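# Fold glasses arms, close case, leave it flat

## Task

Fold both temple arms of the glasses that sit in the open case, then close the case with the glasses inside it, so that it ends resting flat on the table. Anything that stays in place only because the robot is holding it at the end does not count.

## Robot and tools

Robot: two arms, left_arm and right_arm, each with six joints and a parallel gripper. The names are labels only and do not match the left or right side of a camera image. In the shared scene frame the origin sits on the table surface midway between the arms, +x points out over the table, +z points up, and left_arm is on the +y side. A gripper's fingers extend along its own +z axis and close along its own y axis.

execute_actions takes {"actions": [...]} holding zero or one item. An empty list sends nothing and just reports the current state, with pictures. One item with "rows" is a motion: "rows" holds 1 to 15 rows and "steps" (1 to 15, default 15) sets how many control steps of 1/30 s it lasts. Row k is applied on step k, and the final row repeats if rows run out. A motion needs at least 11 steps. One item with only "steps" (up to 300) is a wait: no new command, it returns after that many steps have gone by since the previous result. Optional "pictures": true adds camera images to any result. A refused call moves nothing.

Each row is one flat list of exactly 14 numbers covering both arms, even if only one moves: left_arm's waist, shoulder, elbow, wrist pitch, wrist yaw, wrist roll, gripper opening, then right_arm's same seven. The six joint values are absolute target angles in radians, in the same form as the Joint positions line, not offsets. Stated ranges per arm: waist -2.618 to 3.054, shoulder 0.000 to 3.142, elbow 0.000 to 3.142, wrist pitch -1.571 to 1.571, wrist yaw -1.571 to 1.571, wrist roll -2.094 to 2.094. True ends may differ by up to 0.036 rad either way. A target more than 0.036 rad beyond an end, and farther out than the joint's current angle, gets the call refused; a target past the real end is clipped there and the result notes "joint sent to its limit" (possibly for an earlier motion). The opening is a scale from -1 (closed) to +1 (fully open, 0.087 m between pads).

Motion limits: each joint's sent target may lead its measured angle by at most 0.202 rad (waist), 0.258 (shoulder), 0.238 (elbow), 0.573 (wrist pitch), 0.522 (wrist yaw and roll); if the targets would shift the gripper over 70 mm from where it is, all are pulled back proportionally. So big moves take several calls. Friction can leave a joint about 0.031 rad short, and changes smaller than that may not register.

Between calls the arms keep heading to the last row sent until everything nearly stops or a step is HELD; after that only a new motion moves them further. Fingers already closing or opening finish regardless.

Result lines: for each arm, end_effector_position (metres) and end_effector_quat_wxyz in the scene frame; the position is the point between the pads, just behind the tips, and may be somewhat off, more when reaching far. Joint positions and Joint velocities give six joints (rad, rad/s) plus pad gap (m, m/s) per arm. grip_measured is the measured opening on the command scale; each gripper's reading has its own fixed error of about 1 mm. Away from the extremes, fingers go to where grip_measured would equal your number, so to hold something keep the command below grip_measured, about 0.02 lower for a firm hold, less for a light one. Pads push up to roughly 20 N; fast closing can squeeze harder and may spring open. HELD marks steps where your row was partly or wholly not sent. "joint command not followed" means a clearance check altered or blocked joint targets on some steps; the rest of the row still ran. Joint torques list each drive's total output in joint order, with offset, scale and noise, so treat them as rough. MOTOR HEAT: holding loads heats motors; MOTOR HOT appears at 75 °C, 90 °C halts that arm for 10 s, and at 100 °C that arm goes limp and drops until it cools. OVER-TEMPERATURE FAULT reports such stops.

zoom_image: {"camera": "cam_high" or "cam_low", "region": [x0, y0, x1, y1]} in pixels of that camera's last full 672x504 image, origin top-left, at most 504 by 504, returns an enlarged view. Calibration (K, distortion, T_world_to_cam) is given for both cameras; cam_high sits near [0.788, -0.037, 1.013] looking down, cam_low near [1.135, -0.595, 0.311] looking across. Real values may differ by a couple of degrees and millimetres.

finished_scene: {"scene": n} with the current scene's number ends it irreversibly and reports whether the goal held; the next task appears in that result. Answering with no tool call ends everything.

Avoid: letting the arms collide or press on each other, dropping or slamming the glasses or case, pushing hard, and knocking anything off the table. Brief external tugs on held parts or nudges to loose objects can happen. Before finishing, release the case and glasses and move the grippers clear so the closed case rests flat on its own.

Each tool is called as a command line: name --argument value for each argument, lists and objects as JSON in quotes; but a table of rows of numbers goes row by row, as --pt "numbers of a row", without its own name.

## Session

execute_actions --actions '[{"rows":[[0,1.2,1.0,-1.0,0,0,-1,0,1.2,1.0,-1.0,0,0,-1]]}]'

execute_actions --actions '[{"steps":70}]' --pictures true

Scene clock: 0.13 s of 5000.00 s.
left_arm: end_effector_position=(+0.2006, -0.1965, +0.1687) grip_measured=-0.923 end_effector_quat_wxyz=(+0.240, -0.059, +0.876, -0.415) | right_arm: end_effector_position=(+0.1324, -0.6250, +0.1725) grip_measured=-0.903 end_effector_quat_wxyz=(+0.321, +0.917, +0.199, -0.126)
Joint positions: left_arm=[-1.141  1.664  1.196 -0.108 -0.13  -1.199  0.003] | right_arm=[-1.392  1.382  1.171 -0.713  0.303  1.36   0.004]
Joint velocities: left_arm=[ 0.74  -0.784 -0.779 -1.253  0.271  1.033 -0.151] | right_arm=[ 0.833 -0.784 -0.667 -0.755 -0.769 -1.297 -0.152]
Joint torques (N m, as the arm reports them, + toward a larger angle): left_arm=[  0.74 -11.48   7.1    1.93  -0.06  -0.04] | right_arm=[ 0.8  -7.36  6.06  1.27  0.14 -0.05]
Motor temperatures (°C, as the motors report them): left_arm=[27 28 27 25 27 24] | right_arm=[26 29 27 26 27 26]
Steps of this call (steps 1 to 4: the first 4 steps of this action). Readings (joint positions):
1: left_arm=[-1.202 1.743 1.278 0.013 -0.166 -1.313] | right_arm=[-1.462 1.459 1.244 -0.648 0.378 1.477]
2: left_arm=[-1.188 1.718 1.252 -0.025 -0.151 -1.274] | right_arm=[-1.444 1.436 1.221 -0.666 0.354 1.439]
4: the state above

Scene clock: 2.47 s of 5000.00 s.
left_arm: end_effector_position=(+0.2420, +0.2612, +0.1230) grip_measured=-1.000 end_effector_quat_wxyz=(+0.187, -0.009, +0.982, +0.005) | right_arm: end_effector_position=(+0.2636, -0.2373, +0.1246) grip_measured=-0.990 end_effector_quat_wxyz=(+0.187, -0.064, +0.980, +0.015)
Joint positions: left_arm=[ 0.     1.225  1.019 -0.989 -0.011 -0.01   0.   ] | right_arm=[-0.001  1.226  1.025 -0.991 -0.004  0.008  0.   ]
Joint velocities: left_arm=[-0.012 -0.007 -0.007 -0.037  0.007  0.007  0.   ] | right_arm=[ 0.022 -0.002 -0.002  0.037  0.007 -0.051 -0.001]
Joint torques (N m, as the arm reports them, + toward a larger angle): left_arm=[ 0.1  -6.29  5.96  1.02  0.06 -0.04] | right_arm=[ 0.19 -6.26  5.42  0.97  0.03 -0.01]
Motor temperatures (°C, as the motors report them): left_arm=[27 28 28 25 27 24] | right_arm=[26 29 27 26 27 26]
Kept back: nothing.
Steps of this call (steps 1 to 11: the last 11 steps of your previous action; steps 12 to 60: the robot went on to your last target; steps 61 to 70: nothing new was sent). Readings (joint positions):
1: left_arm=[-1.114 1.637 1.171 -0.152 -0.122 -1.159] | right_arm=[-1.361 1.356 1.149 -0.738 0.278 1.315]
2: left_arm=[-1.085 1.609 1.148 -0.198 -0.114 -1.119] | right_arm=[-1.327 1.333 1.130 -0.762 0.252 1.266]
4: left_arm=[-1.022 1.552 1.111 -0.294 -0.100 -1.035] | right_arm=[-1.250 1.291 1.095 -0.809 0.203 1.154]
8: left_arm=[-0.889 1.426 1.067 -0.493 -0.078 -0.858] | right_arm=[-1.029 1.237 1.044 -0.896 0.111 0.837]
70: the state above
All arms were judged still, so your last target was given up. Only a new action makes them travel on or press farther. Fingers that are still opening or closing keep moving.

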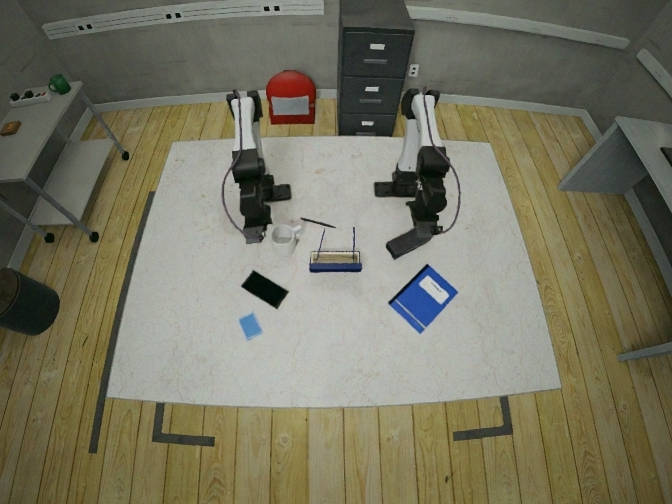

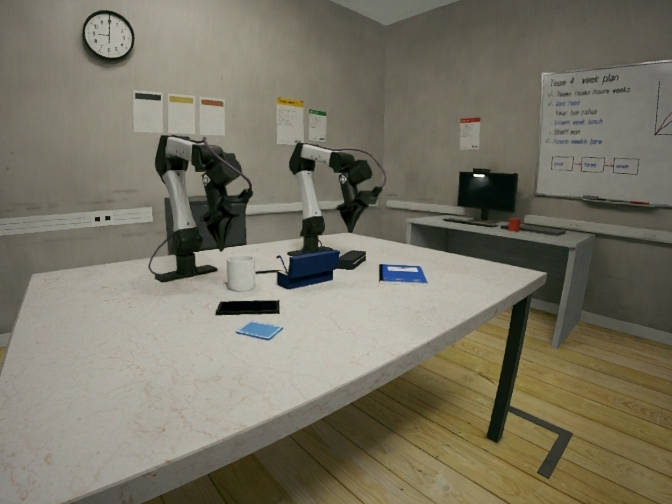

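execute_actions --actions '[{"rows":[[-0.55,1.68,1.2,-0.97,0,0,-1,0,1.2,1.0,-1.0,0,0,-1]]}]'

execute_actions --actions '[{"steps":35}]'

execute_actions --actions '[{"rows":[[-0.6,1.69,1.2,-0.94,0,0,-1,0,1.2,1.0,-1.0,0,0,-1],[-0.64,1.69,1.2,-0.9,0,0,-1,0,1.2,1.0,-1.0,0,0,-1],[-0.68,1.7,1.2,-0.86,0,0,-1,0,1.2,1.0,-1.0,0,0,-1],[-0.71,1.7,1.2,-0.82,0,0,-1,0,1.2,1.0,-1.0,0,0,-1],[-0.74,1.71,1.2,-0.78,0,0,-1,0,1.2,1.0,-1.0,0,0,-1],[-0.77,1.72,1.2,-0.74,0,0,-1,0,1.2,1.0,-1.0,0,0,-1],[-0.8,1.72,1.2,-0.7,0,0,-1,0,1.2,1.0,-1.0,0,0,-1],[-0.82,1.73,1.21,-0.67,0,0,-1,0,1.2,1.0,-1.0,0,0,-1],[-0.82,1.75,1.24,-0.66,0,0,-1,0,1.2,1.0,-1.0,0,0,-1],[-0.81,1.77,1.27,-0.65,0,0,-1,0,1.2,1.0,-1.0,0,0,-1],[-0.8,1.79,1.3,-0.65,0,0,-1,0,1.2,1.0,-1.0,0,0,-1],[-0.78,1.82,1.33,-0.65,0,0,-1,0,1.2,1.0,-1.0,0,0,-1],[-0.76,1.84,1.35,-0.65,0,0,-1,0,1.2,1.0,-1.0,0,0,-1],[-0.75,1.86,1.37,-0.64,0,0,-1,0,1.2,1.0,-1.0,0,0,-1]]}]'

execute_actions --actions '[{"steps":30}]'

execute_actions --actions '[{"rows":[[-0.3,1.3,1.2,-1.0,0,0,-1,0.55,1.3,1.2,-1.0,0,0,-1]]}]'

execute_actions --actions '[{"steps":35}]' --pictures true

zoom_image --camera "cam_high" --region '[265, 190, 405, 295]'

Scene clock: 4.13 s of 5000.00 s.
left_arm: end_effector_position=(+0.2805, +0.2039, +0.1154) grip_measured=-1.000 end_effector_quat_wxyz=(+0.156, +0.096, +0.983, -0.007) | right_arm: end_effector_position=(+0.2636, -0.2373, +0.1246) grip_measured=-0.990 end_effector_quat_wxyz=(+0.187, -0.064, +0.980, +0.015)
Joint positions: left_arm=[-0.213  1.458  1.177 -0.978 -0.019 -0.01   0.   ] | right_arm=[-0.001  1.226  1.025 -0.991 -0.004  0.008  0.   ]
Joint velocities: left_arm=[-1.751  2.029  0.686  0.52   0.037 -0.022  0.   ] | right_arm=[-0.002 -0.017 -0.012  0.007  0.037 -0.066 -0.   ]
Joint torques (N m, as the arm reports them, + toward a larger angle): left_arm=[-0.5  -3.75  5.16  0.11  0.05 -0.04] | right_arm=[ 0.16 -6.28  5.41  0.97  0.06 -0.03]
Motor temperatures (°C, as the motors report them): left_arm=[27 28 28 25 27 24] | right_arm=[26 30 27 27 27 26]
Steps of this call (steps 1 to 46: nothing new was sent; steps 47 to 50: the first 4 steps of this action). Readings (joint positions):
47: left_arm=[-0.027 1.254 1.047 -1.011 -0.021 -0.010] | right_arm=[-0.001 1.226 1.025 -0.991 -0.004 0.008]
48: left_arm=[-0.086 1.315 1.100 -1.016 -0.021 -0.010] | right_arm=[-0.001 1.226 1.025 -0.991 -0.004 0.008]
50: the state above

Scene clock: 5.30 s of 5000.00 s.
left_arm: end_effector_position=(+0.2473, +0.1091, +0.0560) grip_measured=-1.000 end_effector_quat_wxyz=(+0.050, +0.269, +0.962, -0.016) | right_arm: end_effector_position=(+0.2636, -0.2373, +0.1246) grip_measured=-0.990 end_effector_quat_wxyz=(+0.187, -0.064, +0.980, +0.015)
Joint positions: left_arm=[-0.557  1.704  1.197 -0.957  0.003 -0.007  0.   ] | right_arm=[-0.001  1.226  1.025 -0.991 -0.004  0.008  0.   ]
Joint velocities: left_arm=[ 0.007 -0.007  0.002 -0.051 -0.007 -0.066  0.   ] | right_arm=[ 0.007 -0.002 -0.012 -0.051 -0.11  -0.066 -0.001]
Joint torques (N m, as the arm reports them, + toward a larger angle): left_arm=[  0.61 -10.43   7.29   0.5   -0.06  -0.07] | right_arm=[ 0.18 -6.22  5.49  0.97  0.03 -0.02]
Motor temperatures (°C, as the motors report them): left_arm=[27 28 28 25 27 24] | right_arm=[26 30 27 27 27 26]
Kept back: nothing.
Steps of this call (steps 1 to 11: the last 11 steps of your previous action; steps 12 to 30: the robot went on to your last target; steps 31 to 35: nothing new was sent). Readings (joint positions):
1: left_arm=[-0.275 1.526 1.193 -0.961 -0.018 -0.010] | right_arm=[-0.001 1.226 1.025 -0.991 -0.004 0.008]
2: left_arm=[-0.340 1.589 1.197 -0.949 -0.017 -0.010] | right_arm=[-0.001 1.226 1.025 -0.991 -0.004 0.008]
4: left_arm=[-0.473 1.682 1.197 -0.946 -0.013 -0.009] | right_arm=[-0.001 1.226 1.025 -0.991 -0.004 0.008]
8: left_arm=[-0.571 1.709 1.197 -0.953 0.003 -0.007] | right_arm=[-0.001 1.226 1.025 -0.991 -0.004 0.008]
35: the state above
All arms were judged still, so your last target was given up. Only a new action makes them travel on or press farther. Fingers that are still opening or closing keep moving.

Scene clock: 5.43 s of 5000.00 s.
left_arm: end_effector_position=(+0.2437, +0.0877, +0.0556) grip_measured=-1.000 end_effector_quat_wxyz=(+0.067, +0.303, +0.950, -0.021) | right_arm: end_effector_position=(+0.2636, -0.2373, +0.1246) grip_measured=-0.990 end_effector_quat_wxyz=(+0.187, -0.064, +0.980, +0.015)
Joint positions: left_arm=[-0.63   1.704  1.197 -0.922 -0.002 -0.007  0.   ] | right_arm=[-0.001  1.226  1.025 -0.991 -0.004  0.008  0.   ]
Joint velocities: left_arm=[-1.004 -0.002  0.002  0.593 -0.007  0.051  0.   ] | right_arm=[-0.017 -0.002  0.012  0.051 -0.066  0.022  0.001]
Joint torques (N m, as the arm reports them, + toward a larger angle): left_arm=[-1.33 -8.86  7.46  0.9  -0.02 -0.1 ] | right_arm=[ 0.2  -6.31  5.45  0.98  0.03 -0.02]
Motor temperatures (°C, as the motors report them): left_arm=[27 28 28 25 27 24] | right_arm=[26 30 27 27 27 26]
Steps of this call (steps 1 to 4: the first 4 steps of this action). Readings (joint positions):
1: left_arm=[-0.561 1.704 1.197 -0.957 0.002 -0.007] | right_arm=[-0.001 1.226 1.025 -0.991 -0.004 0.008]
2: left_arm=[-0.573 1.704 1.197 -0.952 0.000 -0.007] | right_arm=[-0.001 1.226 1.025 -0.991 -0.004 0.008]
4: the state above

Scene clock: 6.43 s of 5000.00 s.
left_arm: end_effector_position=(+0.2976, -0.0104, +0.0561) grip_measured=-1.000 end_effector_quat_wxyz=(+0.187, +0.353, +0.914, -0.075) | right_arm: end_effector_position=(+0.2636, -0.2373, +0.1246) grip_measured=-0.990 end_effector_quat_wxyz=(+0.187, -0.064, +0.980, +0.015)
Joint positions: left_arm=[-0.749  1.849  1.345 -0.662  0.003 -0.006  0.   ] | right_arm=[-0.001  1.226  1.025 -0.991 -0.004  0.008  0.   ]
Joint velocities: left_arm=[-0.002  0.002 -0.012  0.007 -0.007  0.037  0.   ] | right_arm=[-0.017 -0.012  0.002 -0.051 -0.051 -0.037  0.001]
Joint torques (N m, as the arm reports them, + toward a larger angle): left_arm=[ 0.02 -9.52  9.73  1.44 -0.07 -0.07] | right_arm=[ 0.22 -6.26  5.52  0.97  0.05 -0.05]
Motor temperatures (°C, as the motors report them): left_arm=[27 28 28 25 27 24] | right_arm=[26 30 27 27 27 26]
Kept back: nothing.
Steps of this call (steps 1 to 11: the last 11 steps of your previous action; steps 12 to 30: the robot went on to your last target). Readings (joint positions):
1: left_arm=[-0.667 1.704 1.197 -0.899 -0.002 -0.007] | right_arm=[-0.001 1.226 1.025 -0.991 -0.004 0.008]
2: left_arm=[-0.704 1.704 1.197 -0.873 -0.002 -0.007] | right_arm=[-0.001 1.226 1.025 -0.991 -0.004 0.008]
4: left_arm=[-0.773 1.704 1.197 -0.814 -0.002 -0.007] | right_arm=[-0.001 1.226 1.025 -0.991 -0.004 0.008]
8: left_arm=[-0.818 1.755 1.259 -0.737 0.002 -0.006] | right_arm=[-0.001 1.226 1.025 -0.991 -0.004 0.008]
30: the state above
All arms were judged still, so your last target was given up. Only a new action makes them travel on or press farther. Fingers that are still opening or closing keep moving.

Scene clock: 6.57 s of 5000.00 s.
left_arm: end_effector_position=(+0.2877, +0.0473, +0.0691) grip_measured=-1.000 end_effector_quat_wxyz=(+0.158, +0.307, +0.937, -0.058) | right_arm: end_effector_position=(+0.2774, -0.1749, +0.1525) grip_measured=-0.990 end_effector_quat_wxyz=(+0.218, -0.177, +0.959, +0.037)
Joint positions: left_arm=[-0.644  1.731  1.267 -0.769  0.009 -0.006  0.   ] | right_arm=[ 0.236  1.283  1.159 -1.001  0.011  0.008  0.   ]
Joint velocities: left_arm=[ 1.214 -1.204 -0.52  -0.989  0.037  0.022  0.   ] | right_arm=[ 2.073  0.149  0.701  0.476 -0.11   0.022  0.   ]
Joint torques (N m, as the arm reports them, + toward a larger angle): left_arm=[  0.92 -13.13   7.36   1.17  -0.11  -0.08] | right_arm=[ 0.42 -3.98  7.19  0.61 -0.08  0.  ]
Motor temperatures (°C, as the motors report them): left_arm=[27 28 28 25 27 24] | right_arm=[26 30 27 27 27 26]
Steps of this call (steps 1 to 4: the first 4 steps of this action). Readings (joint positions):
1: left_arm=[-0.739 1.836 1.335 -0.671 0.007 -0.006] | right_arm=[0.027 1.237 1.048 -1.011 0.009 0.009]
2: left_arm=[-0.718 1.808 1.311 -0.700 0.009 -0.006] | right_arm=[0.090 1.258 1.090 -1.025 0.012 0.009]
4: the state above

Scene clock: 7.73 s of 5000.00 s.
left_arm: end_effector_position=(+0.2756, +0.1795, +0.1733) grip_measured=-1.000 end_effector_quat_wxyz=(+0.254, +0.135, +0.957, -0.035) | right_arm: end_effector_position=(+0.2405, -0.0950, +0.1630) grip_measured=-0.990 end_effector_quat_wxyz=(+0.225, -0.328, +0.914, +0.084)
Joint positions: left_arm=[-0.293  1.282  1.217 -0.989 -0.005 -0.006  0.   ] | right_arm=[ 0.551  1.285  1.19  -0.991 -0.005  0.004  0.   ]
Joint velocities: left_arm=[-0.002  0.017 -0.007 -0.066 -0.022  0.007  0.   ] | right_arm=[-0.002 -0.032 -0.017  0.037 -0.037 -0.051 -0.   ]
Joint torques (N m, as the arm reports them, + toward a larger angle): left_arm=[-0.43 -3.53  6.13  1.25  0.   -0.08] | right_arm=[ 0.01 -3.4   8.13  1.15  0.06  0.01]
Motor temperatures (°C, as the motors report them): left_arm=[27 29 28 26 27 24] | right_arm=[26 30 28 27 27 26]
Kept back: nothing.
Steps of this call (steps 1 to 11: the last 11 steps of your previous action; steps 12 to 35: the robot went on to your last target). Readings (joint positions):
1: left_arm=[-0.598 1.686 1.251 -0.799 0.009 -0.006] | right_arm=[0.309 1.285 1.176 -0.988 0.010 0.008]
2: left_arm=[-0.549 1.639 1.240 -0.826 0.009 -0.006] | right_arm=[0.383 1.285 1.186 -0.981 0.009 0.008]
4: left_arm=[-0.441 1.533 1.229 -0.868 0.008 -0.006] | right_arm=[0.506 1.285 1.190 -0.976 0.001 0.005]
8: left_arm=[-0.294 1.318 1.224 -0.927 -0.005 -0.006] | right_arm=[0.551 1.285 1.190 -0.985 -0.005 0.004]
35: the state above

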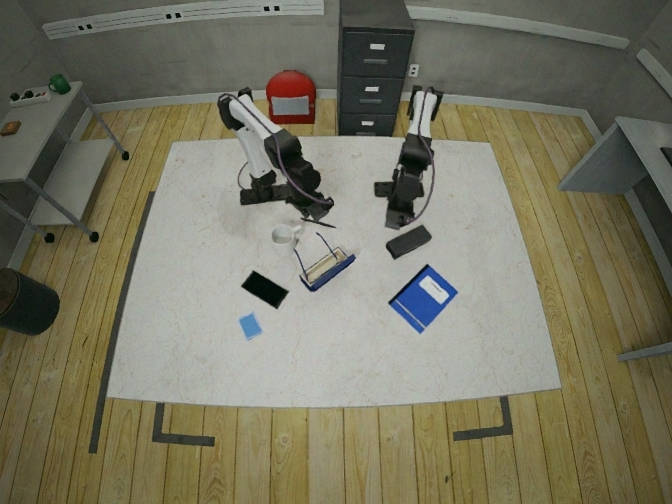

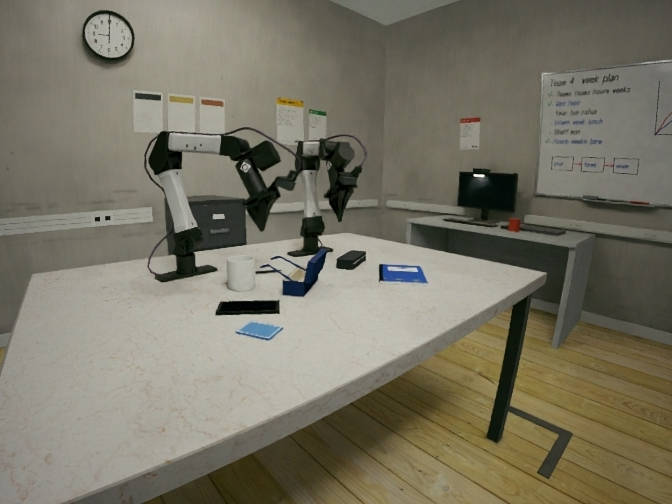

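Region (265, 190, 405, 295) of cam_high's 672x504 image, scaled by 3.600, with more detail than that image has; it fills the top 378 rows of this view, and the rest is white.

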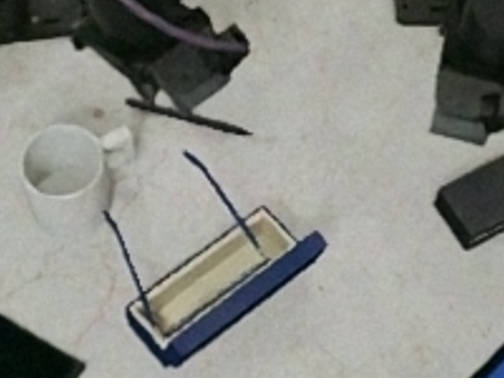

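execute_actions --actions '[{"rows":[[-0.8,1.55,1.26,-0.75,0,0,-1,0.3,1.55,1.28,-0.72,0,0,-1]]}]'

execute_actions --actions '[{"steps":35}]'

execute_actions --actions '[{"rows":[[-0.84,1.75,1.26,-0.72,0,0,-1,0.3,1.84,1.28,-0.68,0,0,-1]]}]'

execute_actions --actions '[{"steps":30}]' --pictures true

zoom_image --camera "cam_high" --region '[265, 190, 405, 295]'

zoom_image --camera "cam_low" --region '[230, 210, 350, 310]'

Scene clock: 9.20 s of 5000.00 s.
left_arm: end_effector_position=(+0.2935, +0.1233, +0.1518) grip_measured=-1.000 end_effector_quat_wxyz=(+0.246, +0.210, +0.945, -0.050) | right_arm: end_effector_position=(+0.3017, -0.1034, +0.1515) grip_measured=-0.990 end_effector_quat_wxyz=(+0.240, -0.261, +0.932, +0.074)
Joint positions: left_arm=[-0.453  1.421  1.243 -0.886 -0.014 -0.006  0.   ] | right_arm=[ 0.404  1.428  1.247 -0.882 -0.014  0.002  0.   ]
Joint velocities: left_arm=[-1.521  1.375  0.042  0.916  0.007 -0.007  0.   ] | right_arm=[-1.287  1.365  0.354  1.179  0.037  0.007  0.001]
Joint torques (N m, as the arm reports them, + toward a larger angle): left_arm=[-1.33 -5.31  8.77  1.05  0.04 -0.09] | right_arm=[-0.6  -4.39  7.88  0.97  0.05  0.06]
Motor temperatures (°C, as the motors report them): left_arm=[27 28 28 26 27 24] | right_arm=[26 30 28 27 27 26]
Steps of this call (steps 1 to 15: the robot went on to your last target; steps 16 to 40: nothing new was sent; steps 41 to 44: the first 4 steps of this action). Readings (joint positions):
41: left_arm=[-0.311 1.297 1.221 -0.979 -0.012 -0.006] | right_arm=[0.535 1.301 1.198 -0.984 -0.013 0.002]
42: left_arm=[-0.351 1.330 1.231 -0.951 -0.014 -0.006] | right_arm=[0.497 1.337 1.217 -0.958 -0.014 0.002]
44: the state above

Scene clock: 10.37 s of 5000.00 s.
left_arm: end_effector_position=(+0.2484, +0.0066, +0.1151) grip_measured=-1.000 end_effector_quat_wxyz=(+0.217, +0.377, +0.895, -0.096) | right_arm: end_effector_position=(+0.3570, -0.1177, +0.1275) grip_measured=-0.990 end_effector_quat_wxyz=(+0.261, -0.208, +0.941, +0.059)
Joint positions: left_arm=[-0.808  1.57   1.243 -0.765  0.005 -0.006  0.   ] | right_arm=[ 0.297  1.558  1.259 -0.731 -0.001  0.002  0.   ]
Joint velocities: left_arm=[-0.002 -0.012  0.012 -0.051  0.037  0.051  0.   ] | right_arm=[ 0.002 -0.002 -0.012 -0.037 -0.022 -0.095  0.001]
Joint torques (N m, as the arm reports them, + toward a larger angle): left_arm=[ 0.6  -9.54  9.34  1.48 -0.09 -0.09] | right_arm=[ 0.33 -8.51  8.99  1.39  0.    0.01]
Motor temperatures (°C, as the motors report them): left_arm=[27 29 28 26 27 24] | right_arm=[26 30 28 27 27 26]
Kept back: nothing.
Steps of this call (steps 1 to 11: the last 11 steps of your previous action; steps 12 to 30: the robot went on to your last target; steps 31 to 35: nothing new was sent). Readings (joint positions):
1: left_arm=[-0.510 1.466 1.243 -0.857 -0.015 -0.006] | right_arm=[0.362 1.473 1.257 -0.844 -0.012 0.002]
2: left_arm=[-0.574 1.507 1.243 -0.835 -0.015 -0.006] | right_arm=[0.330 1.509 1.259 -0.811 -0.008 0.002]
4: left_arm=[-0.709 1.560 1.243 -0.804 -0.012 -0.006] | right_arm=[0.299 1.551 1.259 -0.780 -0.002 0.002]
8: left_arm=[-0.819 1.570 1.243 -0.779 0.005 -0.006] | right_arm=[0.297 1.558 1.259 -0.751 -0.001 0.002]
35: the state above
All arms were judged still, so your last target was given up. Only a new action makes them travel on or press farther. Fingers that are still opening or closing keep moving.

Scene clock: 10.50 s of 5000.00 s.
left_arm: end_effector_position=(+0.2505, -0.0057, +0.0819) grip_measured=-1.000 end_effector_quat_wxyz=(+0.184, +0.389, +0.899, -0.083) | right_arm: end_effector_position=(+0.3753, -0.1092, +0.0800) grip_measured=-0.990 end_effector_quat_wxyz=(+0.217, -0.210, +0.952, +0.049)
Joint positions: left_arm=[-0.827  1.691  1.259 -0.733  0.005 -0.006  0.   ] | right_arm=[ 0.297  1.737  1.293 -0.677 -0.001  0.002  0.   ]
Joint velocities: left_arm=[-0.139  1.077  0.007 -0.007 -0.007 -0.095  0.   ] | right_arm=[ 0.007  1.634  0.012  0.286 -0.066  0.037 -0.001]
Joint torques (N m, as the arm reports them, + toward a larger angle): left_arm=[-0.16 -9.51  7.91  1.3  -0.08 -0.08] | right_arm=[ 0.33 -9.35  6.45  0.76  0.01  0.01]
Motor temperatures (°C, as the motors report them): left_arm=[27 29 28 26 27 24] | right_arm=[26 30 28 27 27 26]
Steps of this call (steps 1 to 4: the first 4 steps of this action). Readings (joint positions):
1: left_arm=[-0.810 1.585 1.247 -0.763 0.005 -0.006] | right_arm=[0.297 1.579 1.266 -0.730 -0.001 0.002]
2: left_arm=[-0.815 1.616 1.256 -0.752 0.005 -0.006] | right_arm=[0.297 1.623 1.282 -0.715 -0.001 0.002]
4: the state above

Scene clock: 11.50 s of 5000.00 s.
left_arm: end_effector_position=(+0.2471, -0.0054, +0.0566) grip_measured=-1.000 end_effector_quat_wxyz=(+0.151, +0.395, +0.904, -0.069) | right_arm: end_effector_position=(+0.3755, -0.1112, +0.0529) grip_measured=-0.990 end_effector_quat_wxyz=(+0.184, -0.212, +0.959, +0.037)
Joint positions: left_arm=[-0.834  1.766  1.259 -0.73   0.005 -0.005  0.   ] | right_arm=[ 0.296  1.82   1.302 -0.676  0.007 -0.     0.   ]
Joint velocities: left_arm=[ 0.007 -0.017 -0.002 -0.007 -0.007 -0.007  0.   ] | right_arm=[ 0.002 -0.012  0.007  0.037 -0.051 -0.037  0.   ]
Joint torques (N m, as the arm reports them, + toward a larger angle): left_arm=[ -0.3  -10.78   7.52   1.16  -0.08  -0.09] | right_arm=[ 0.26 -8.57  5.55  0.98 -0.08  0.04]
Motor temperatures (°C, as the motors report them): left_arm=[27 29 28 26 27 24] | right_arm=[26 30 28 27 27 26]
Kept back: nothing.
Steps of this call (steps 1 to 11: the last 11 steps of your previous action; steps 12 to 30: the robot went on to your last target). Readings (joint positions):
1: left_arm=[-0.831 1.723 1.259 -0.733 0.005 -0.006] | right_arm=[0.297 1.788 1.293 -0.677 -0.001 0.002]
2: left_arm=[-0.833 1.747 1.259 -0.733 0.005 -0.006] | right_arm=[0.297 1.822 1.294 -0.683 0.004 0.000]
4: left_arm=[-0.834 1.766 1.259 -0.733 0.005 -0.005] | right_arm=[0.296 1.815 1.302 -0.674 0.008 -0.000]
8: left_arm=[-0.834 1.766 1.259 -0.730 0.005 -0.005] | right_arm=[0.296 1.820 1.302 -0.676 0.007 -0.000]
30: the state above
All arms were judged still, so your last target was given up. Only a new action makes them travel on or press farther. Fingers that are still opening or closing keep moving.

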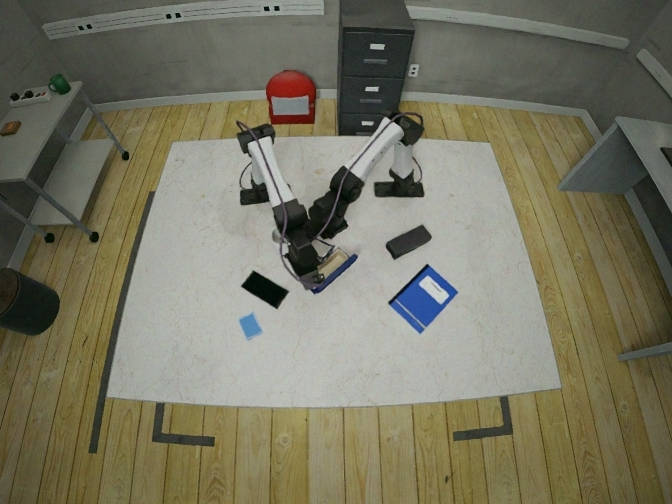

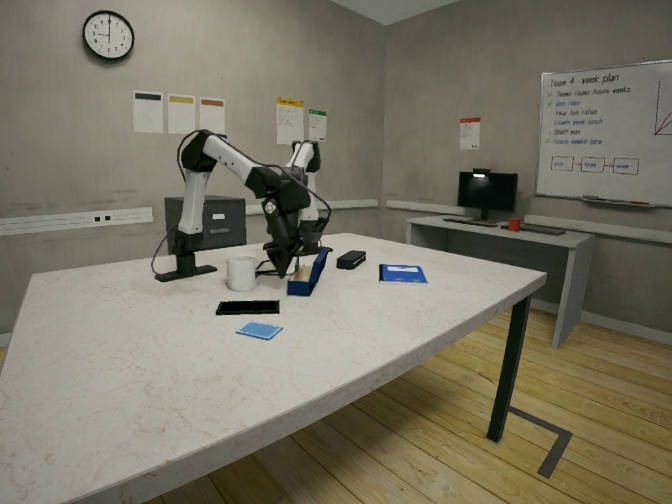

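Region (265, 190, 405, 295) of cam_high's 672x504 image, scaled by 3.600, with more detail than that image has; it fills the top 378 rows of this view, and the rest is white.

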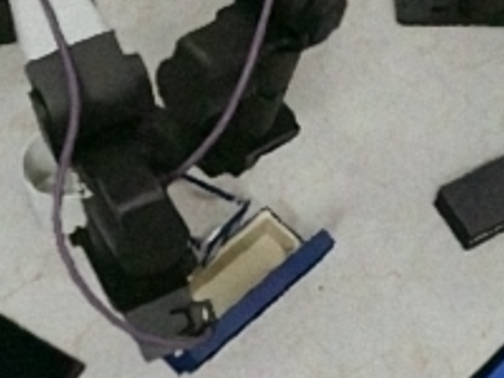

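Region (230, 210, 350, 310) of cam_low's 672x504 image, scaled by 4.200, with more detail than that image has.

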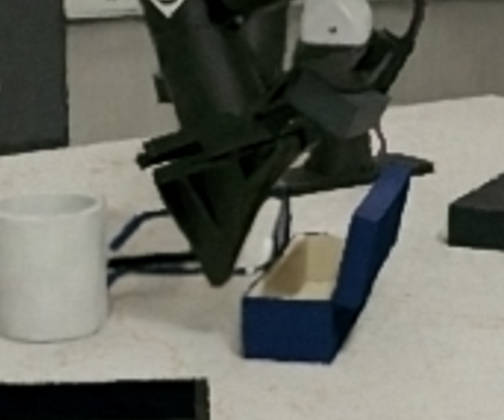

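Levered the glasses out. Retreat and look.

execute_actions --actions '[{"rows":[[-0.4,1.3,1.2,-1,0,0,-1,0.0,1.3,1.2,-1,0,0,-1]]}]'

execute_actions --actions '[{"steps":40}]' --pictures true

zoom_image --camera "cam_high" --region '[265, 190, 405, 295]'

zoom_image --camera "cam_low" --region '[230, 210, 350, 310]'

Scene clock: 12.17 s of 5000.00 s.
left_arm: end_effector_position=(+0.2546, +0.0462, +0.0839) grip_measured=-1.000 end_effector_quat_wxyz=(+0.151, +0.337, +0.927, -0.062) | right_arm: end_effector_position=(+0.3539, -0.1618, +0.0764) grip_measured=-0.990 end_effector_quat_wxyz=(+0.167, -0.159, +0.973, +0.029)
Joint positions: left_arm=[-0.706  1.636  1.223 -0.831  0.012 -0.005  0.   ] | right_arm=[ 0.183  1.688  1.248 -0.791 -0.004 -0.     0.   ]
Joint velocities: left_arm=[ 1.419 -1.38  -0.12  -0.74  -0.022  0.051  0.   ] | right_arm=[-1.331 -1.389 -0.335 -0.989 -0.037 -0.037 -0.   ]
Joint torques (N m, as the arm reports them, + toward a larger angle): left_arm=[  0.53 -12.15   7.01   1.08  -0.09  -0.13] | right_arm=[ -0.9  -12.5    6.73   1.11   0.     0.03]
Motor temperatures (°C, as the motors report them): left_arm=[27 29 28 26 27 24] | right_arm=[26 31 28 27 27 26]
Steps of this call (steps 1 to 16: nothing new was sent; steps 17 to 20: the first 4 steps of this action). Readings (joint positions):
17: left_arm=[-0.822 1.752 1.254 -0.742 0.010 -0.005] | right_arm=[0.285 1.806 1.295 -0.688 0.001 -0.000]
18: left_arm=[-0.795 1.723 1.241 -0.772 0.012 -0.005] | right_arm=[0.262 1.776 1.278 -0.720 -0.002 -0.000]
20: the state above

Scene clock: 13.50 s of 5000.00 s.
left_arm: end_effector_position=(+0.2670, +0.1529, +0.1736) grip_measured=-1.000 end_effector_quat_wxyz=(+0.252, +0.183, +0.949, -0.048) | right_arm: end_effector_position=(+0.3083, -0.2340, +0.1755) grip_measured=-0.990 end_effector_quat_wxyz=(+0.258, -0.064, +0.964, +0.015)
Joint positions: left_arm=[-0.392  1.284  1.22  -0.989 -0.005 -0.005  0.   ] | right_arm=[-0.005  1.28   1.224 -0.991  0.005 -0.     0.   ]
Joint velocities: left_arm=[ 0.012 -0.012  0.002 -0.007  0.007  0.007  0.   ] | right_arm=[ 0.007 -0.022 -0.002 -0.081 -0.007  0.007 -0.   ]
Joint torques (N m, as the arm reports them, + toward a larger angle): left_arm=[-0.43 -3.74  5.88  1.25 -0.01 -0.09] | right_arm=[ 0.49 -2.88  5.66  1.17 -0.08  0.04]
Motor temperatures (°C, as the motors report them): left_arm=[27 29 28 26 27 24] | right_arm=[26 31 28 28 27 26]
Kept back: nothing.
Steps of this call (steps 1 to 11: the last 11 steps of your previous action; steps 12 to 30: the robot went on to your last target; steps 31 to 40: nothing new was sent). Readings (joint positions):
1: left_arm=[-0.653 1.585 1.221 -0.854 0.012 -0.005] | right_arm=[0.135 1.637 1.238 -0.821 -0.004 -0.000]
2: left_arm=[-0.598 1.531 1.220 -0.871 0.011 -0.005] | right_arm=[0.088 1.579 1.232 -0.847 -0.003 -0.000]
4: left_arm=[-0.481 1.417 1.220 -0.898 0.009 -0.005] | right_arm=[0.017 1.443 1.224 -0.894 0.003 -0.000]
8: left_arm=[-0.391 1.282 1.220 -0.942 -0.005 -0.005] | right_arm=[-0.005 1.272 1.224 -0.938 0.006 -0.000]
40: the state above
All arms were judged still, so your last target was given up. Only a new action makes them travel on or press farther. Fingers that are still opening or closing keep moving.

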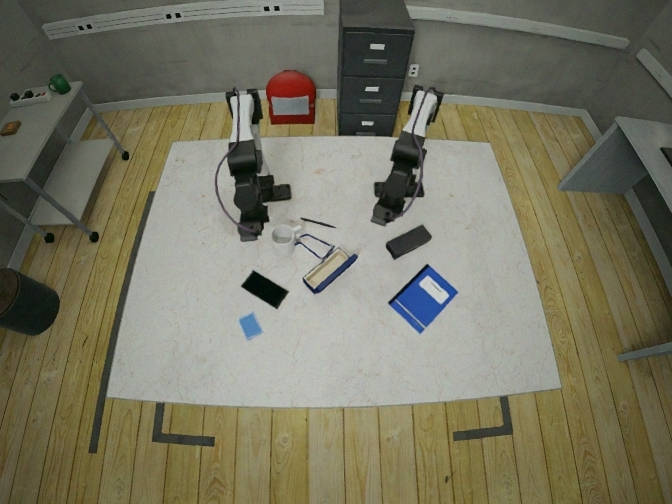

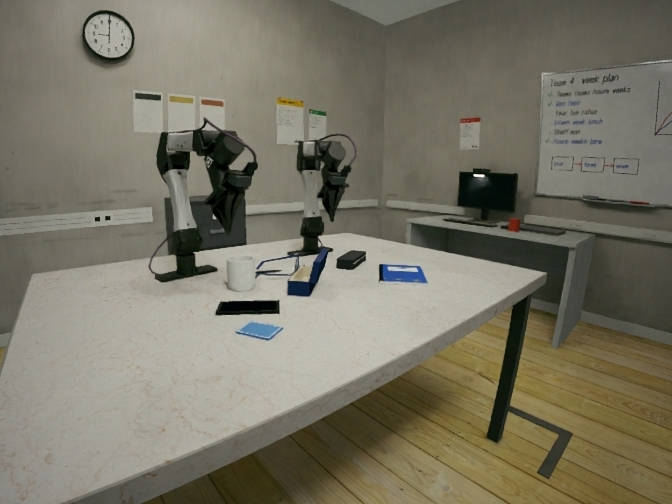

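Region (265, 190, 405, 295) of cam_high's 672x504 image, scaled by 3.600, with more detail than that image has; it fills the top 378 rows of this view, and the rest is white.

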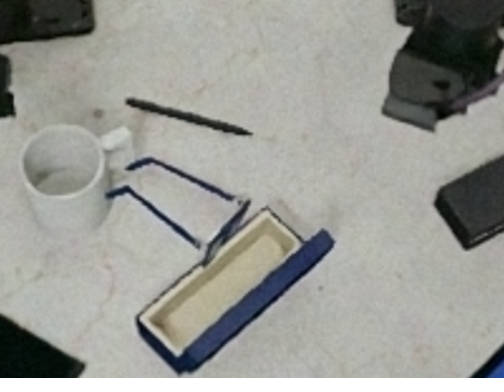

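Region (230, 210, 350, 310) of cam_low's 672x504 image, scaled by 4.200, with more detail than that image has.

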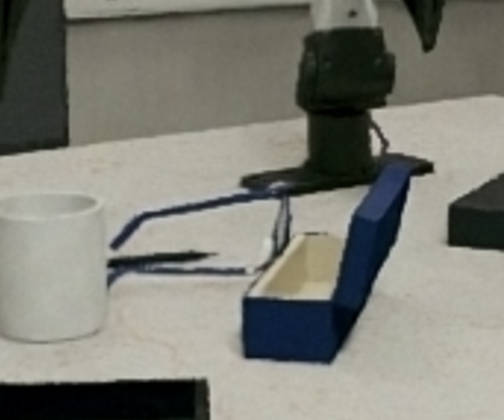

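execute_actions --actions '[{"rows":[[-0.8,1.7,1.4,-0.66,0,0,0.2,0.0,1.3,1.2,-1,0,0,-1]]}]'

execute_actions --actions '[{"steps":40}]'

execute_actions --actions '[{"rows":[[-0.8,1.87,1.4,-0.62,0,0,0.2,0.0,1.3,1.2,-1,0,0,-1]]}]'

execute_actions --actions '[{"steps":30}]' --pictures true

zoom_image --camera "cam_high" --region '[265, 190, 405, 295]'

zoom_image --camera "cam_low" --region '[230, 210, 350, 310]'

Scene clock: 14.60 s of 5000.00 s.
left_arm: end_effector_position=(+0.2959, +0.0978, +0.1783) grip_measured=+0.181 end_effector_quat_wxyz=(+0.278, +0.239, +0.928, -0.068) | right_arm: end_effector_position=(+0.3082, -0.2340, +0.1755) grip_measured=-0.990 end_effector_quat_wxyz=(+0.258, -0.064, +0.964, +0.015)
Joint positions: left_arm=[-0.518  1.415  1.316 -0.89  -0.012 -0.005  0.052] | right_arm=[-0.005  1.28   1.224 -0.991  0.005 -0.     0.   ]
Joint velocities: left_arm=[-1.14   1.282  0.686  1.106  0.022 -0.022  0.032] | right_arm=[-0.002 -0.007  0.012 -0.007 -0.095 -0.007 -0.   ]
Joint torques (N m, as the arm reports them, + toward a larger angle): left_arm=[-0.99 -3.56  7.89  1.21  0.04 -0.09] | right_arm=[ 0.47 -3.    5.68  1.17 -0.07  0.04]
Motor temperatures (°C, as the motors report them): left_arm=[27 29 29 26 27 24] | right_arm=[26 31 28 28 27 26]
Steps of this call (steps 1 to 29: nothing new was sent; steps 30 to 33: the first 4 steps of this action). Readings (joint positions):
30: left_arm=[-0.407 1.299 1.234 -0.984 -0.010 -0.005] | right_arm=[-0.005 1.280 1.224 -0.991 0.005 -0.000]
31: left_arm=[-0.439 1.330 1.261 -0.960 -0.011 -0.005] | right_arm=[-0.005 1.280 1.224 -0.991 0.005 -0.000]
33: the state above

Scene clock: 15.93 s of 5000.00 s.
left_arm: end_effector_position=(+0.2876, -0.0328, +0.1133) grip_measured=+0.200 end_effector_quat_wxyz=(+0.249, +0.374, +0.887, -0.107) | right_arm: end_effector_position=(+0.3082, -0.2340, +0.1755) grip_measured=-0.990 end_effector_quat_wxyz=(+0.258, -0.064, +0.964, +0.015)
Joint positions: left_arm=[-0.808  1.72   1.373 -0.675  0.001 -0.005  0.052] | right_arm=[-0.005  1.28   1.224 -0.991  0.005 -0.     0.   ]
Joint velocities: left_arm=[ 0.007 -0.007  0.012 -0.051 -0.007 -0.095  0.002] | right_arm=[ 0.002  0.012 -0.002  0.007 -0.022  0.022  0.001]
Joint torques (N m, as the arm reports them, + toward a larger angle): left_arm=[  0.66 -11.13  10.31   1.6   -0.06  -0.09] | right_arm=[ 0.52 -2.9   5.61  1.18 -0.05  0.03]
Motor temperatures (°C, as the motors report them): left_arm=[27 29 29 26 27 24] | right_arm=[26 31 29 28 27 26]
Kept back: nothing.
Steps of this call (steps 1 to 11: the last 11 steps of your previous action; steps 12 to 30: the robot went on to your last target; steps 31 to 40: nothing new was sent). Readings (joint positions):
1: left_arm=[-0.560 1.461 1.336 -0.857 -0.012 -0.005] | right_arm=[-0.005 1.280 1.224 -0.991 0.005 -0.000]
2: left_arm=[-0.603 1.509 1.351 -0.826 -0.012 -0.005] | right_arm=[-0.005 1.280 1.224 -0.991 0.005 -0.000]
4: left_arm=[-0.696 1.603 1.369 -0.771 -0.012 -0.005] | right_arm=[-0.005 1.280 1.224 -0.991 0.005 -0.000]
8: left_arm=[-0.811 1.717 1.373 -0.713 0.000 -0.005] | right_arm=[-0.005 1.280 1.224 -0.991 0.005 -0.000]
40: the state above
All arms were judged still, so your last target was given up. Only a new action makes them travel on or press farther. Fingers that are still opening or closing keep moving.

Scene clock: 16.07 s of 5000.00 s.
left_arm: end_effector_position=(+0.2965, -0.0420, +0.0861) grip_measured=+0.200 end_effector_quat_wxyz=(+0.232, +0.375, +0.892, -0.100) | right_arm: end_effector_position=(+0.3082, -0.2340, +0.1755) grip_measured=-0.990 end_effector_quat_wxyz=(+0.258, -0.064, +0.964, +0.015)
Joint positions: left_arm=[-0.808  1.814  1.392 -0.638  0.001 -0.005  0.052] | right_arm=[-0.005  1.28   1.224 -0.991  0.005 -0.     0.   ]
Joint velocities: left_arm=[-0.002  0.842  0.002  0.007 -0.037 -0.037 -0.   ] | right_arm=[ 0.022  0.007  0.002 -0.022 -0.051  0.007 -0.   ]
Joint torques (N m, as the arm reports them, + toward a larger angle): left_arm=[ 0.63 -9.93  8.38  1.42 -0.05 -0.09] | right_arm=[ 0.43 -2.98  5.68  1.2  -0.04  0.04]
Motor temperatures (°C, as the motors report them): left_arm=[27 29 29 26 27 24] | right_arm=[26 31 29 28 27 26]
Steps of this call (steps 1 to 4: the first 4 steps of this action). Readings (joint positions):
1: left_arm=[-0.808 1.732 1.377 -0.673 0.001 -0.005] | right_arm=[-0.005 1.280 1.224 -0.991 0.005 -0.000]
2: left_arm=[-0.808 1.756 1.387 -0.660 0.001 -0.005] | right_arm=[-0.005 1.280 1.224 -0.991 0.005 -0.000]
4: the state above

Scene clock: 17.07 s of 5000.00 s.
left_arm: end_effector_position=(+0.3007, -0.0411, +0.0724) grip_measured=+0.200 end_effector_quat_wxyz=(+0.223, +0.376, +0.895, -0.089) | right_arm: end_effector_position=(+0.3082, -0.2340, +0.1755) grip_measured=-0.990 end_effector_quat_wxyz=(+0.258, -0.064, +0.964, +0.015)
Joint positions: left_arm=[-0.804  1.855  1.398 -0.628 -0.011 -0.     0.052] | right_arm=[-0.005  1.28   1.224 -0.991  0.005 -0.     0.   ]
Joint velocities: left_arm=[-0.012  0.007  0.002 -0.066 -0.066  0.051 -0.001] | right_arm=[-0.027  0.007 -0.012  0.007 -0.007 -0.022  0.001]
Joint torques (N m, as the arm reports them, + toward a larger angle): left_arm=[ 0.37 -9.48  7.9   1.42  0.07 -0.15] | right_arm=[ 0.41 -2.97  5.69  1.18 -0.06  0.05]
Motor temperatures (°C, as the motors report them): left_arm=[27 29 29 26 27 24] | right_arm=[26 31 29 28 27 26]
Kept back: nothing.
Steps of this call (steps 1 to 11: the last 11 steps of your previous action; steps 12 to 30: the robot went on to your last target). Readings (joint positions):
1: left_arm=[-0.808 1.840 1.392 -0.637 -0.000 -0.005] | right_arm=[-0.005 1.280 1.224 -0.991 0.005 -0.000]
2: left_arm=[-0.807 1.846 1.396 -0.638 -0.018 -0.000] | right_arm=[-0.005 1.280 1.224 -0.991 0.005 -0.000]
4: left_arm=[-0.804 1.848 1.398 -0.628 -0.017 -0.000] | right_arm=[-0.005 1.280 1.224 -0.991 0.005 -0.000]
8: left_arm=[-0.804 1.855 1.398 -0.628 -0.013 -0.000] | right_arm=[-0.005 1.280 1.224 -0.991 0.005 -0.000]
30: the state above
All arms were judged still, so your last target was given up. Only a new action makes them travel on or press farther. Fingers that are still opening or closing keep moving.

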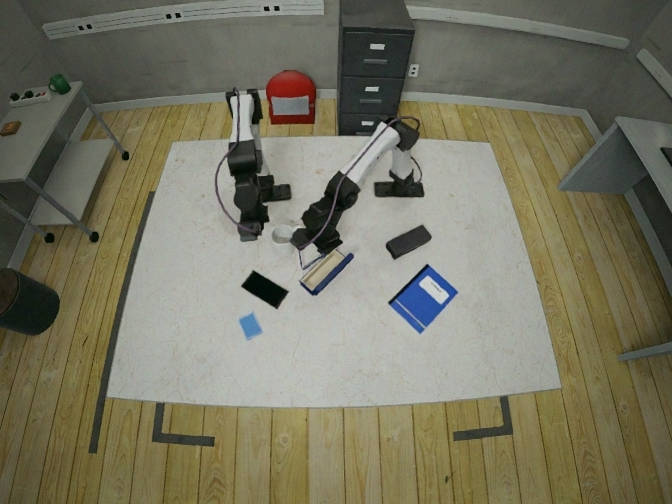

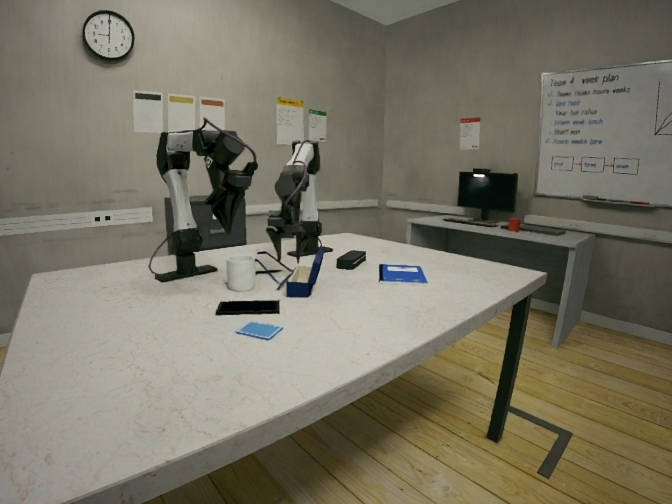

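Region (265, 190, 405, 295) of cam_high's 672x504 image, scaled by 3.600, with more detail than that image has; it fills the top 378 rows of this view, and the rest is white.

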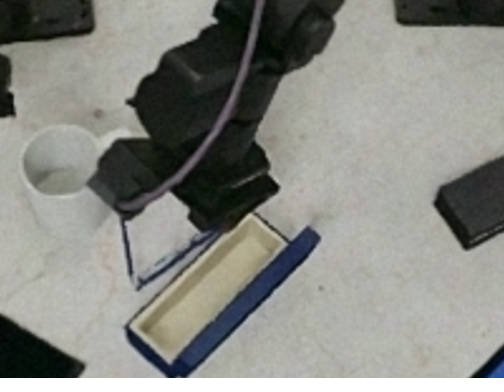

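Region (230, 210, 350, 310) of cam_low's 672x504 image, scaled by 4.200, with more detail than that image has.

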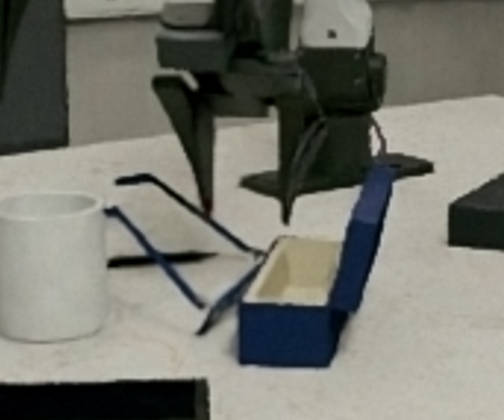

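execute_actions --actions '[{"rows":[[-0.99,1.7,1.35,-0.75,0,1.57,0.2,0.0,1.3,1.2,-1,0,0,-1]]}]'

execute_actions --actions '[{"steps":45}]' --pictures true

zoom_image --camera "cam_high" --region '[265, 190, 405, 295]'

zoom_image --camera "cam_low" --region '[230, 210, 350, 310]'

Scene clock: 17.80 s of 5000.00 s.
left_arm: end_effector_position=(+0.2556, -0.0538, +0.0936) grip_measured=+0.200 end_effector_quat_wxyz=(+0.229, +0.594, +0.769, -0.059) | right_arm: end_effector_position=(+0.3082, -0.2340, +0.1755) grip_measured=-0.990 end_effector_quat_wxyz=(+0.258, -0.064, +0.964, +0.015)
Joint positions: left_arm=[-0.948  1.762  1.363 -0.696 -0.016  0.377  0.052] | right_arm=[-0.005  1.28   1.224 -0.991  0.005 -0.     0.   ]
Joint velocities: left_arm=[-1.302 -0.711 -0.002 -0.418  0.212  2.864 -0.   ] | right_arm=[-0.002 -0.012 -0.002  0.022  0.066 -0.022 -0.001]
Joint torques (N m, as the arm reports them, + toward a larger angle): left_arm=[  2.75 -11.23   6.64   1.34  -0.16  -0.15] | right_arm=[ 0.45 -3.06  5.52  1.2  -0.06  0.04]
Motor temperatures (°C, as the motors report them): left_arm=[27 30 29 26 27 24] | right_arm=[26 31 29 28 27 26]
Steps of this call (steps 1 to 18: nothing new was sent; steps 19 to 22: the first 4 steps of this action). Readings (joint positions):
19: left_arm=[-0.821 1.842 1.391 -0.635 -0.018 0.079] | right_arm=[-0.005 1.280 1.224 -0.991 0.005 -0.000]
20: left_arm=[-0.854 1.817 1.375 -0.657 -0.021 0.178] | right_arm=[-0.005 1.280 1.224 -0.991 0.005 -0.000]
22: the state above

Scene clock: 19.30 s of 5000.00 s.
left_arm: end_effector_position=(+0.2728, -0.0728, +0.1290) grip_measured=+0.200 end_effector_quat_wxyz=(+0.233, +0.928, +0.282, +0.067) | right_arm: end_effector_position=(+0.3082, -0.2340, +0.1755) grip_measured=-0.990 end_effector_quat_wxyz=(+0.258, -0.064, +0.964, +0.015)
Joint positions: left_arm=[-0.996  1.704  1.363 -0.74   0.003  1.56   0.053] | right_arm=[-0.005  1.28   1.224 -0.991  0.005 -0.     0.   ]
Joint velocities: left_arm=[ 0.017 -0.012 -0.017  0.022  0.037  0.007  0.001] | right_arm=[-0.002 -0.012  0.007  0.051  0.007 -0.081 -0.   ]
Joint torques (N m, as the arm reports them, + toward a larger angle): left_arm=[ 0.55 -9.57  6.54  1.13 -0.01 -0.07] | right_arm=[ 0.42 -2.94  5.72  1.19 -0.05  0.04]
Motor temperatures (°C, as the motors report them): left_arm=[27 30 29 26 27 24] | right_arm=[26 31 29 28 27 26]
Kept back: nothing.
Steps of this call (steps 1 to 11: the last 11 steps of your previous action; steps 12 to 45: the robot went on to your last target). Readings (joint positions):
1: left_arm=[-0.985 1.739 1.363 -0.703 -0.008 0.476] | right_arm=[-0.005 1.280 1.224 -0.991 0.005 -0.000]
2: left_arm=[-1.007 1.722 1.363 -0.707 -0.002 0.576] | right_arm=[-0.005 1.280 1.224 -0.991 0.005 -0.000]
4: left_arm=[-1.015 1.705 1.363 -0.714 0.003 0.775] | right_arm=[-0.005 1.280 1.224 -0.991 0.005 -0.000]
8: left_arm=[-0.998 1.704 1.363 -0.730 0.003 1.167] | right_arm=[-0.005 1.280 1.224 -0.991 0.005 -0.000]
45: the state above
All arms were judged still, so your last target was given up. Only a new action makes them travel on or press farther. Fingers that are still opening or closing keep moving.

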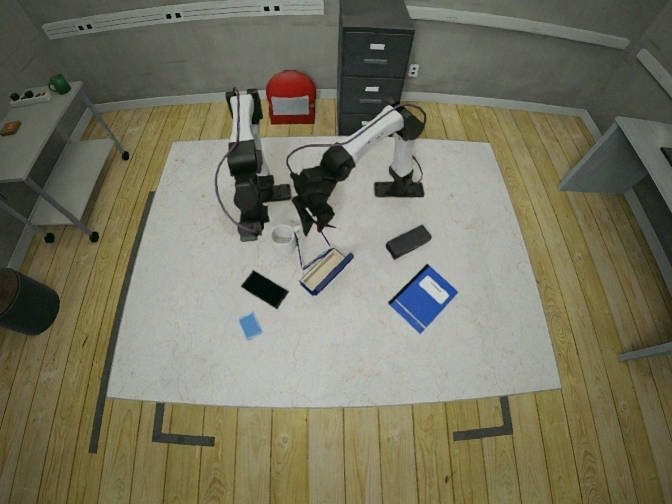

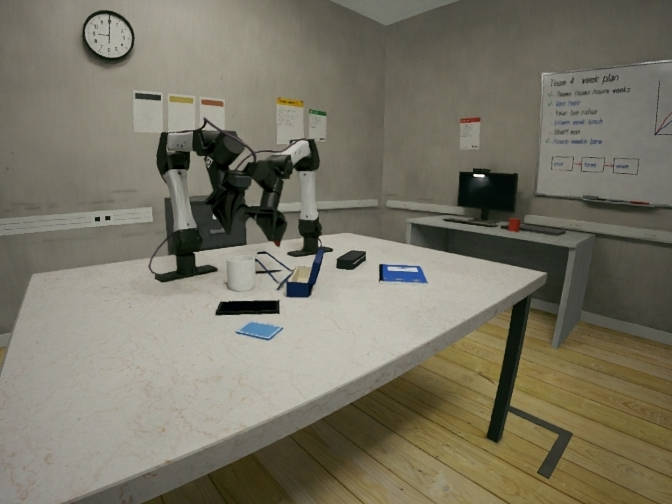

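Region (265, 190, 405, 295) of cam_high's 672x504 image, scaled by 3.600, with more detail than that image has; it fills the top 378 rows of this view, and the rest is white.

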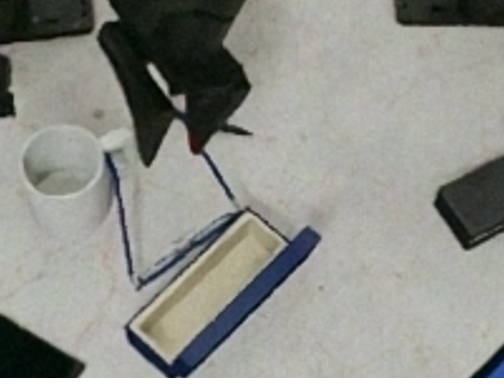

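Region (230, 210, 350, 310) of cam_low's 672x504 image, scaled by 4.200, with more detail than that image has.

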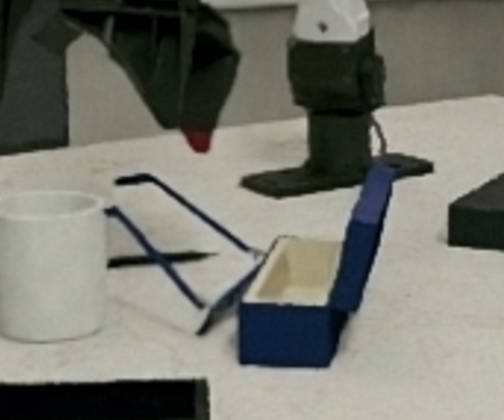

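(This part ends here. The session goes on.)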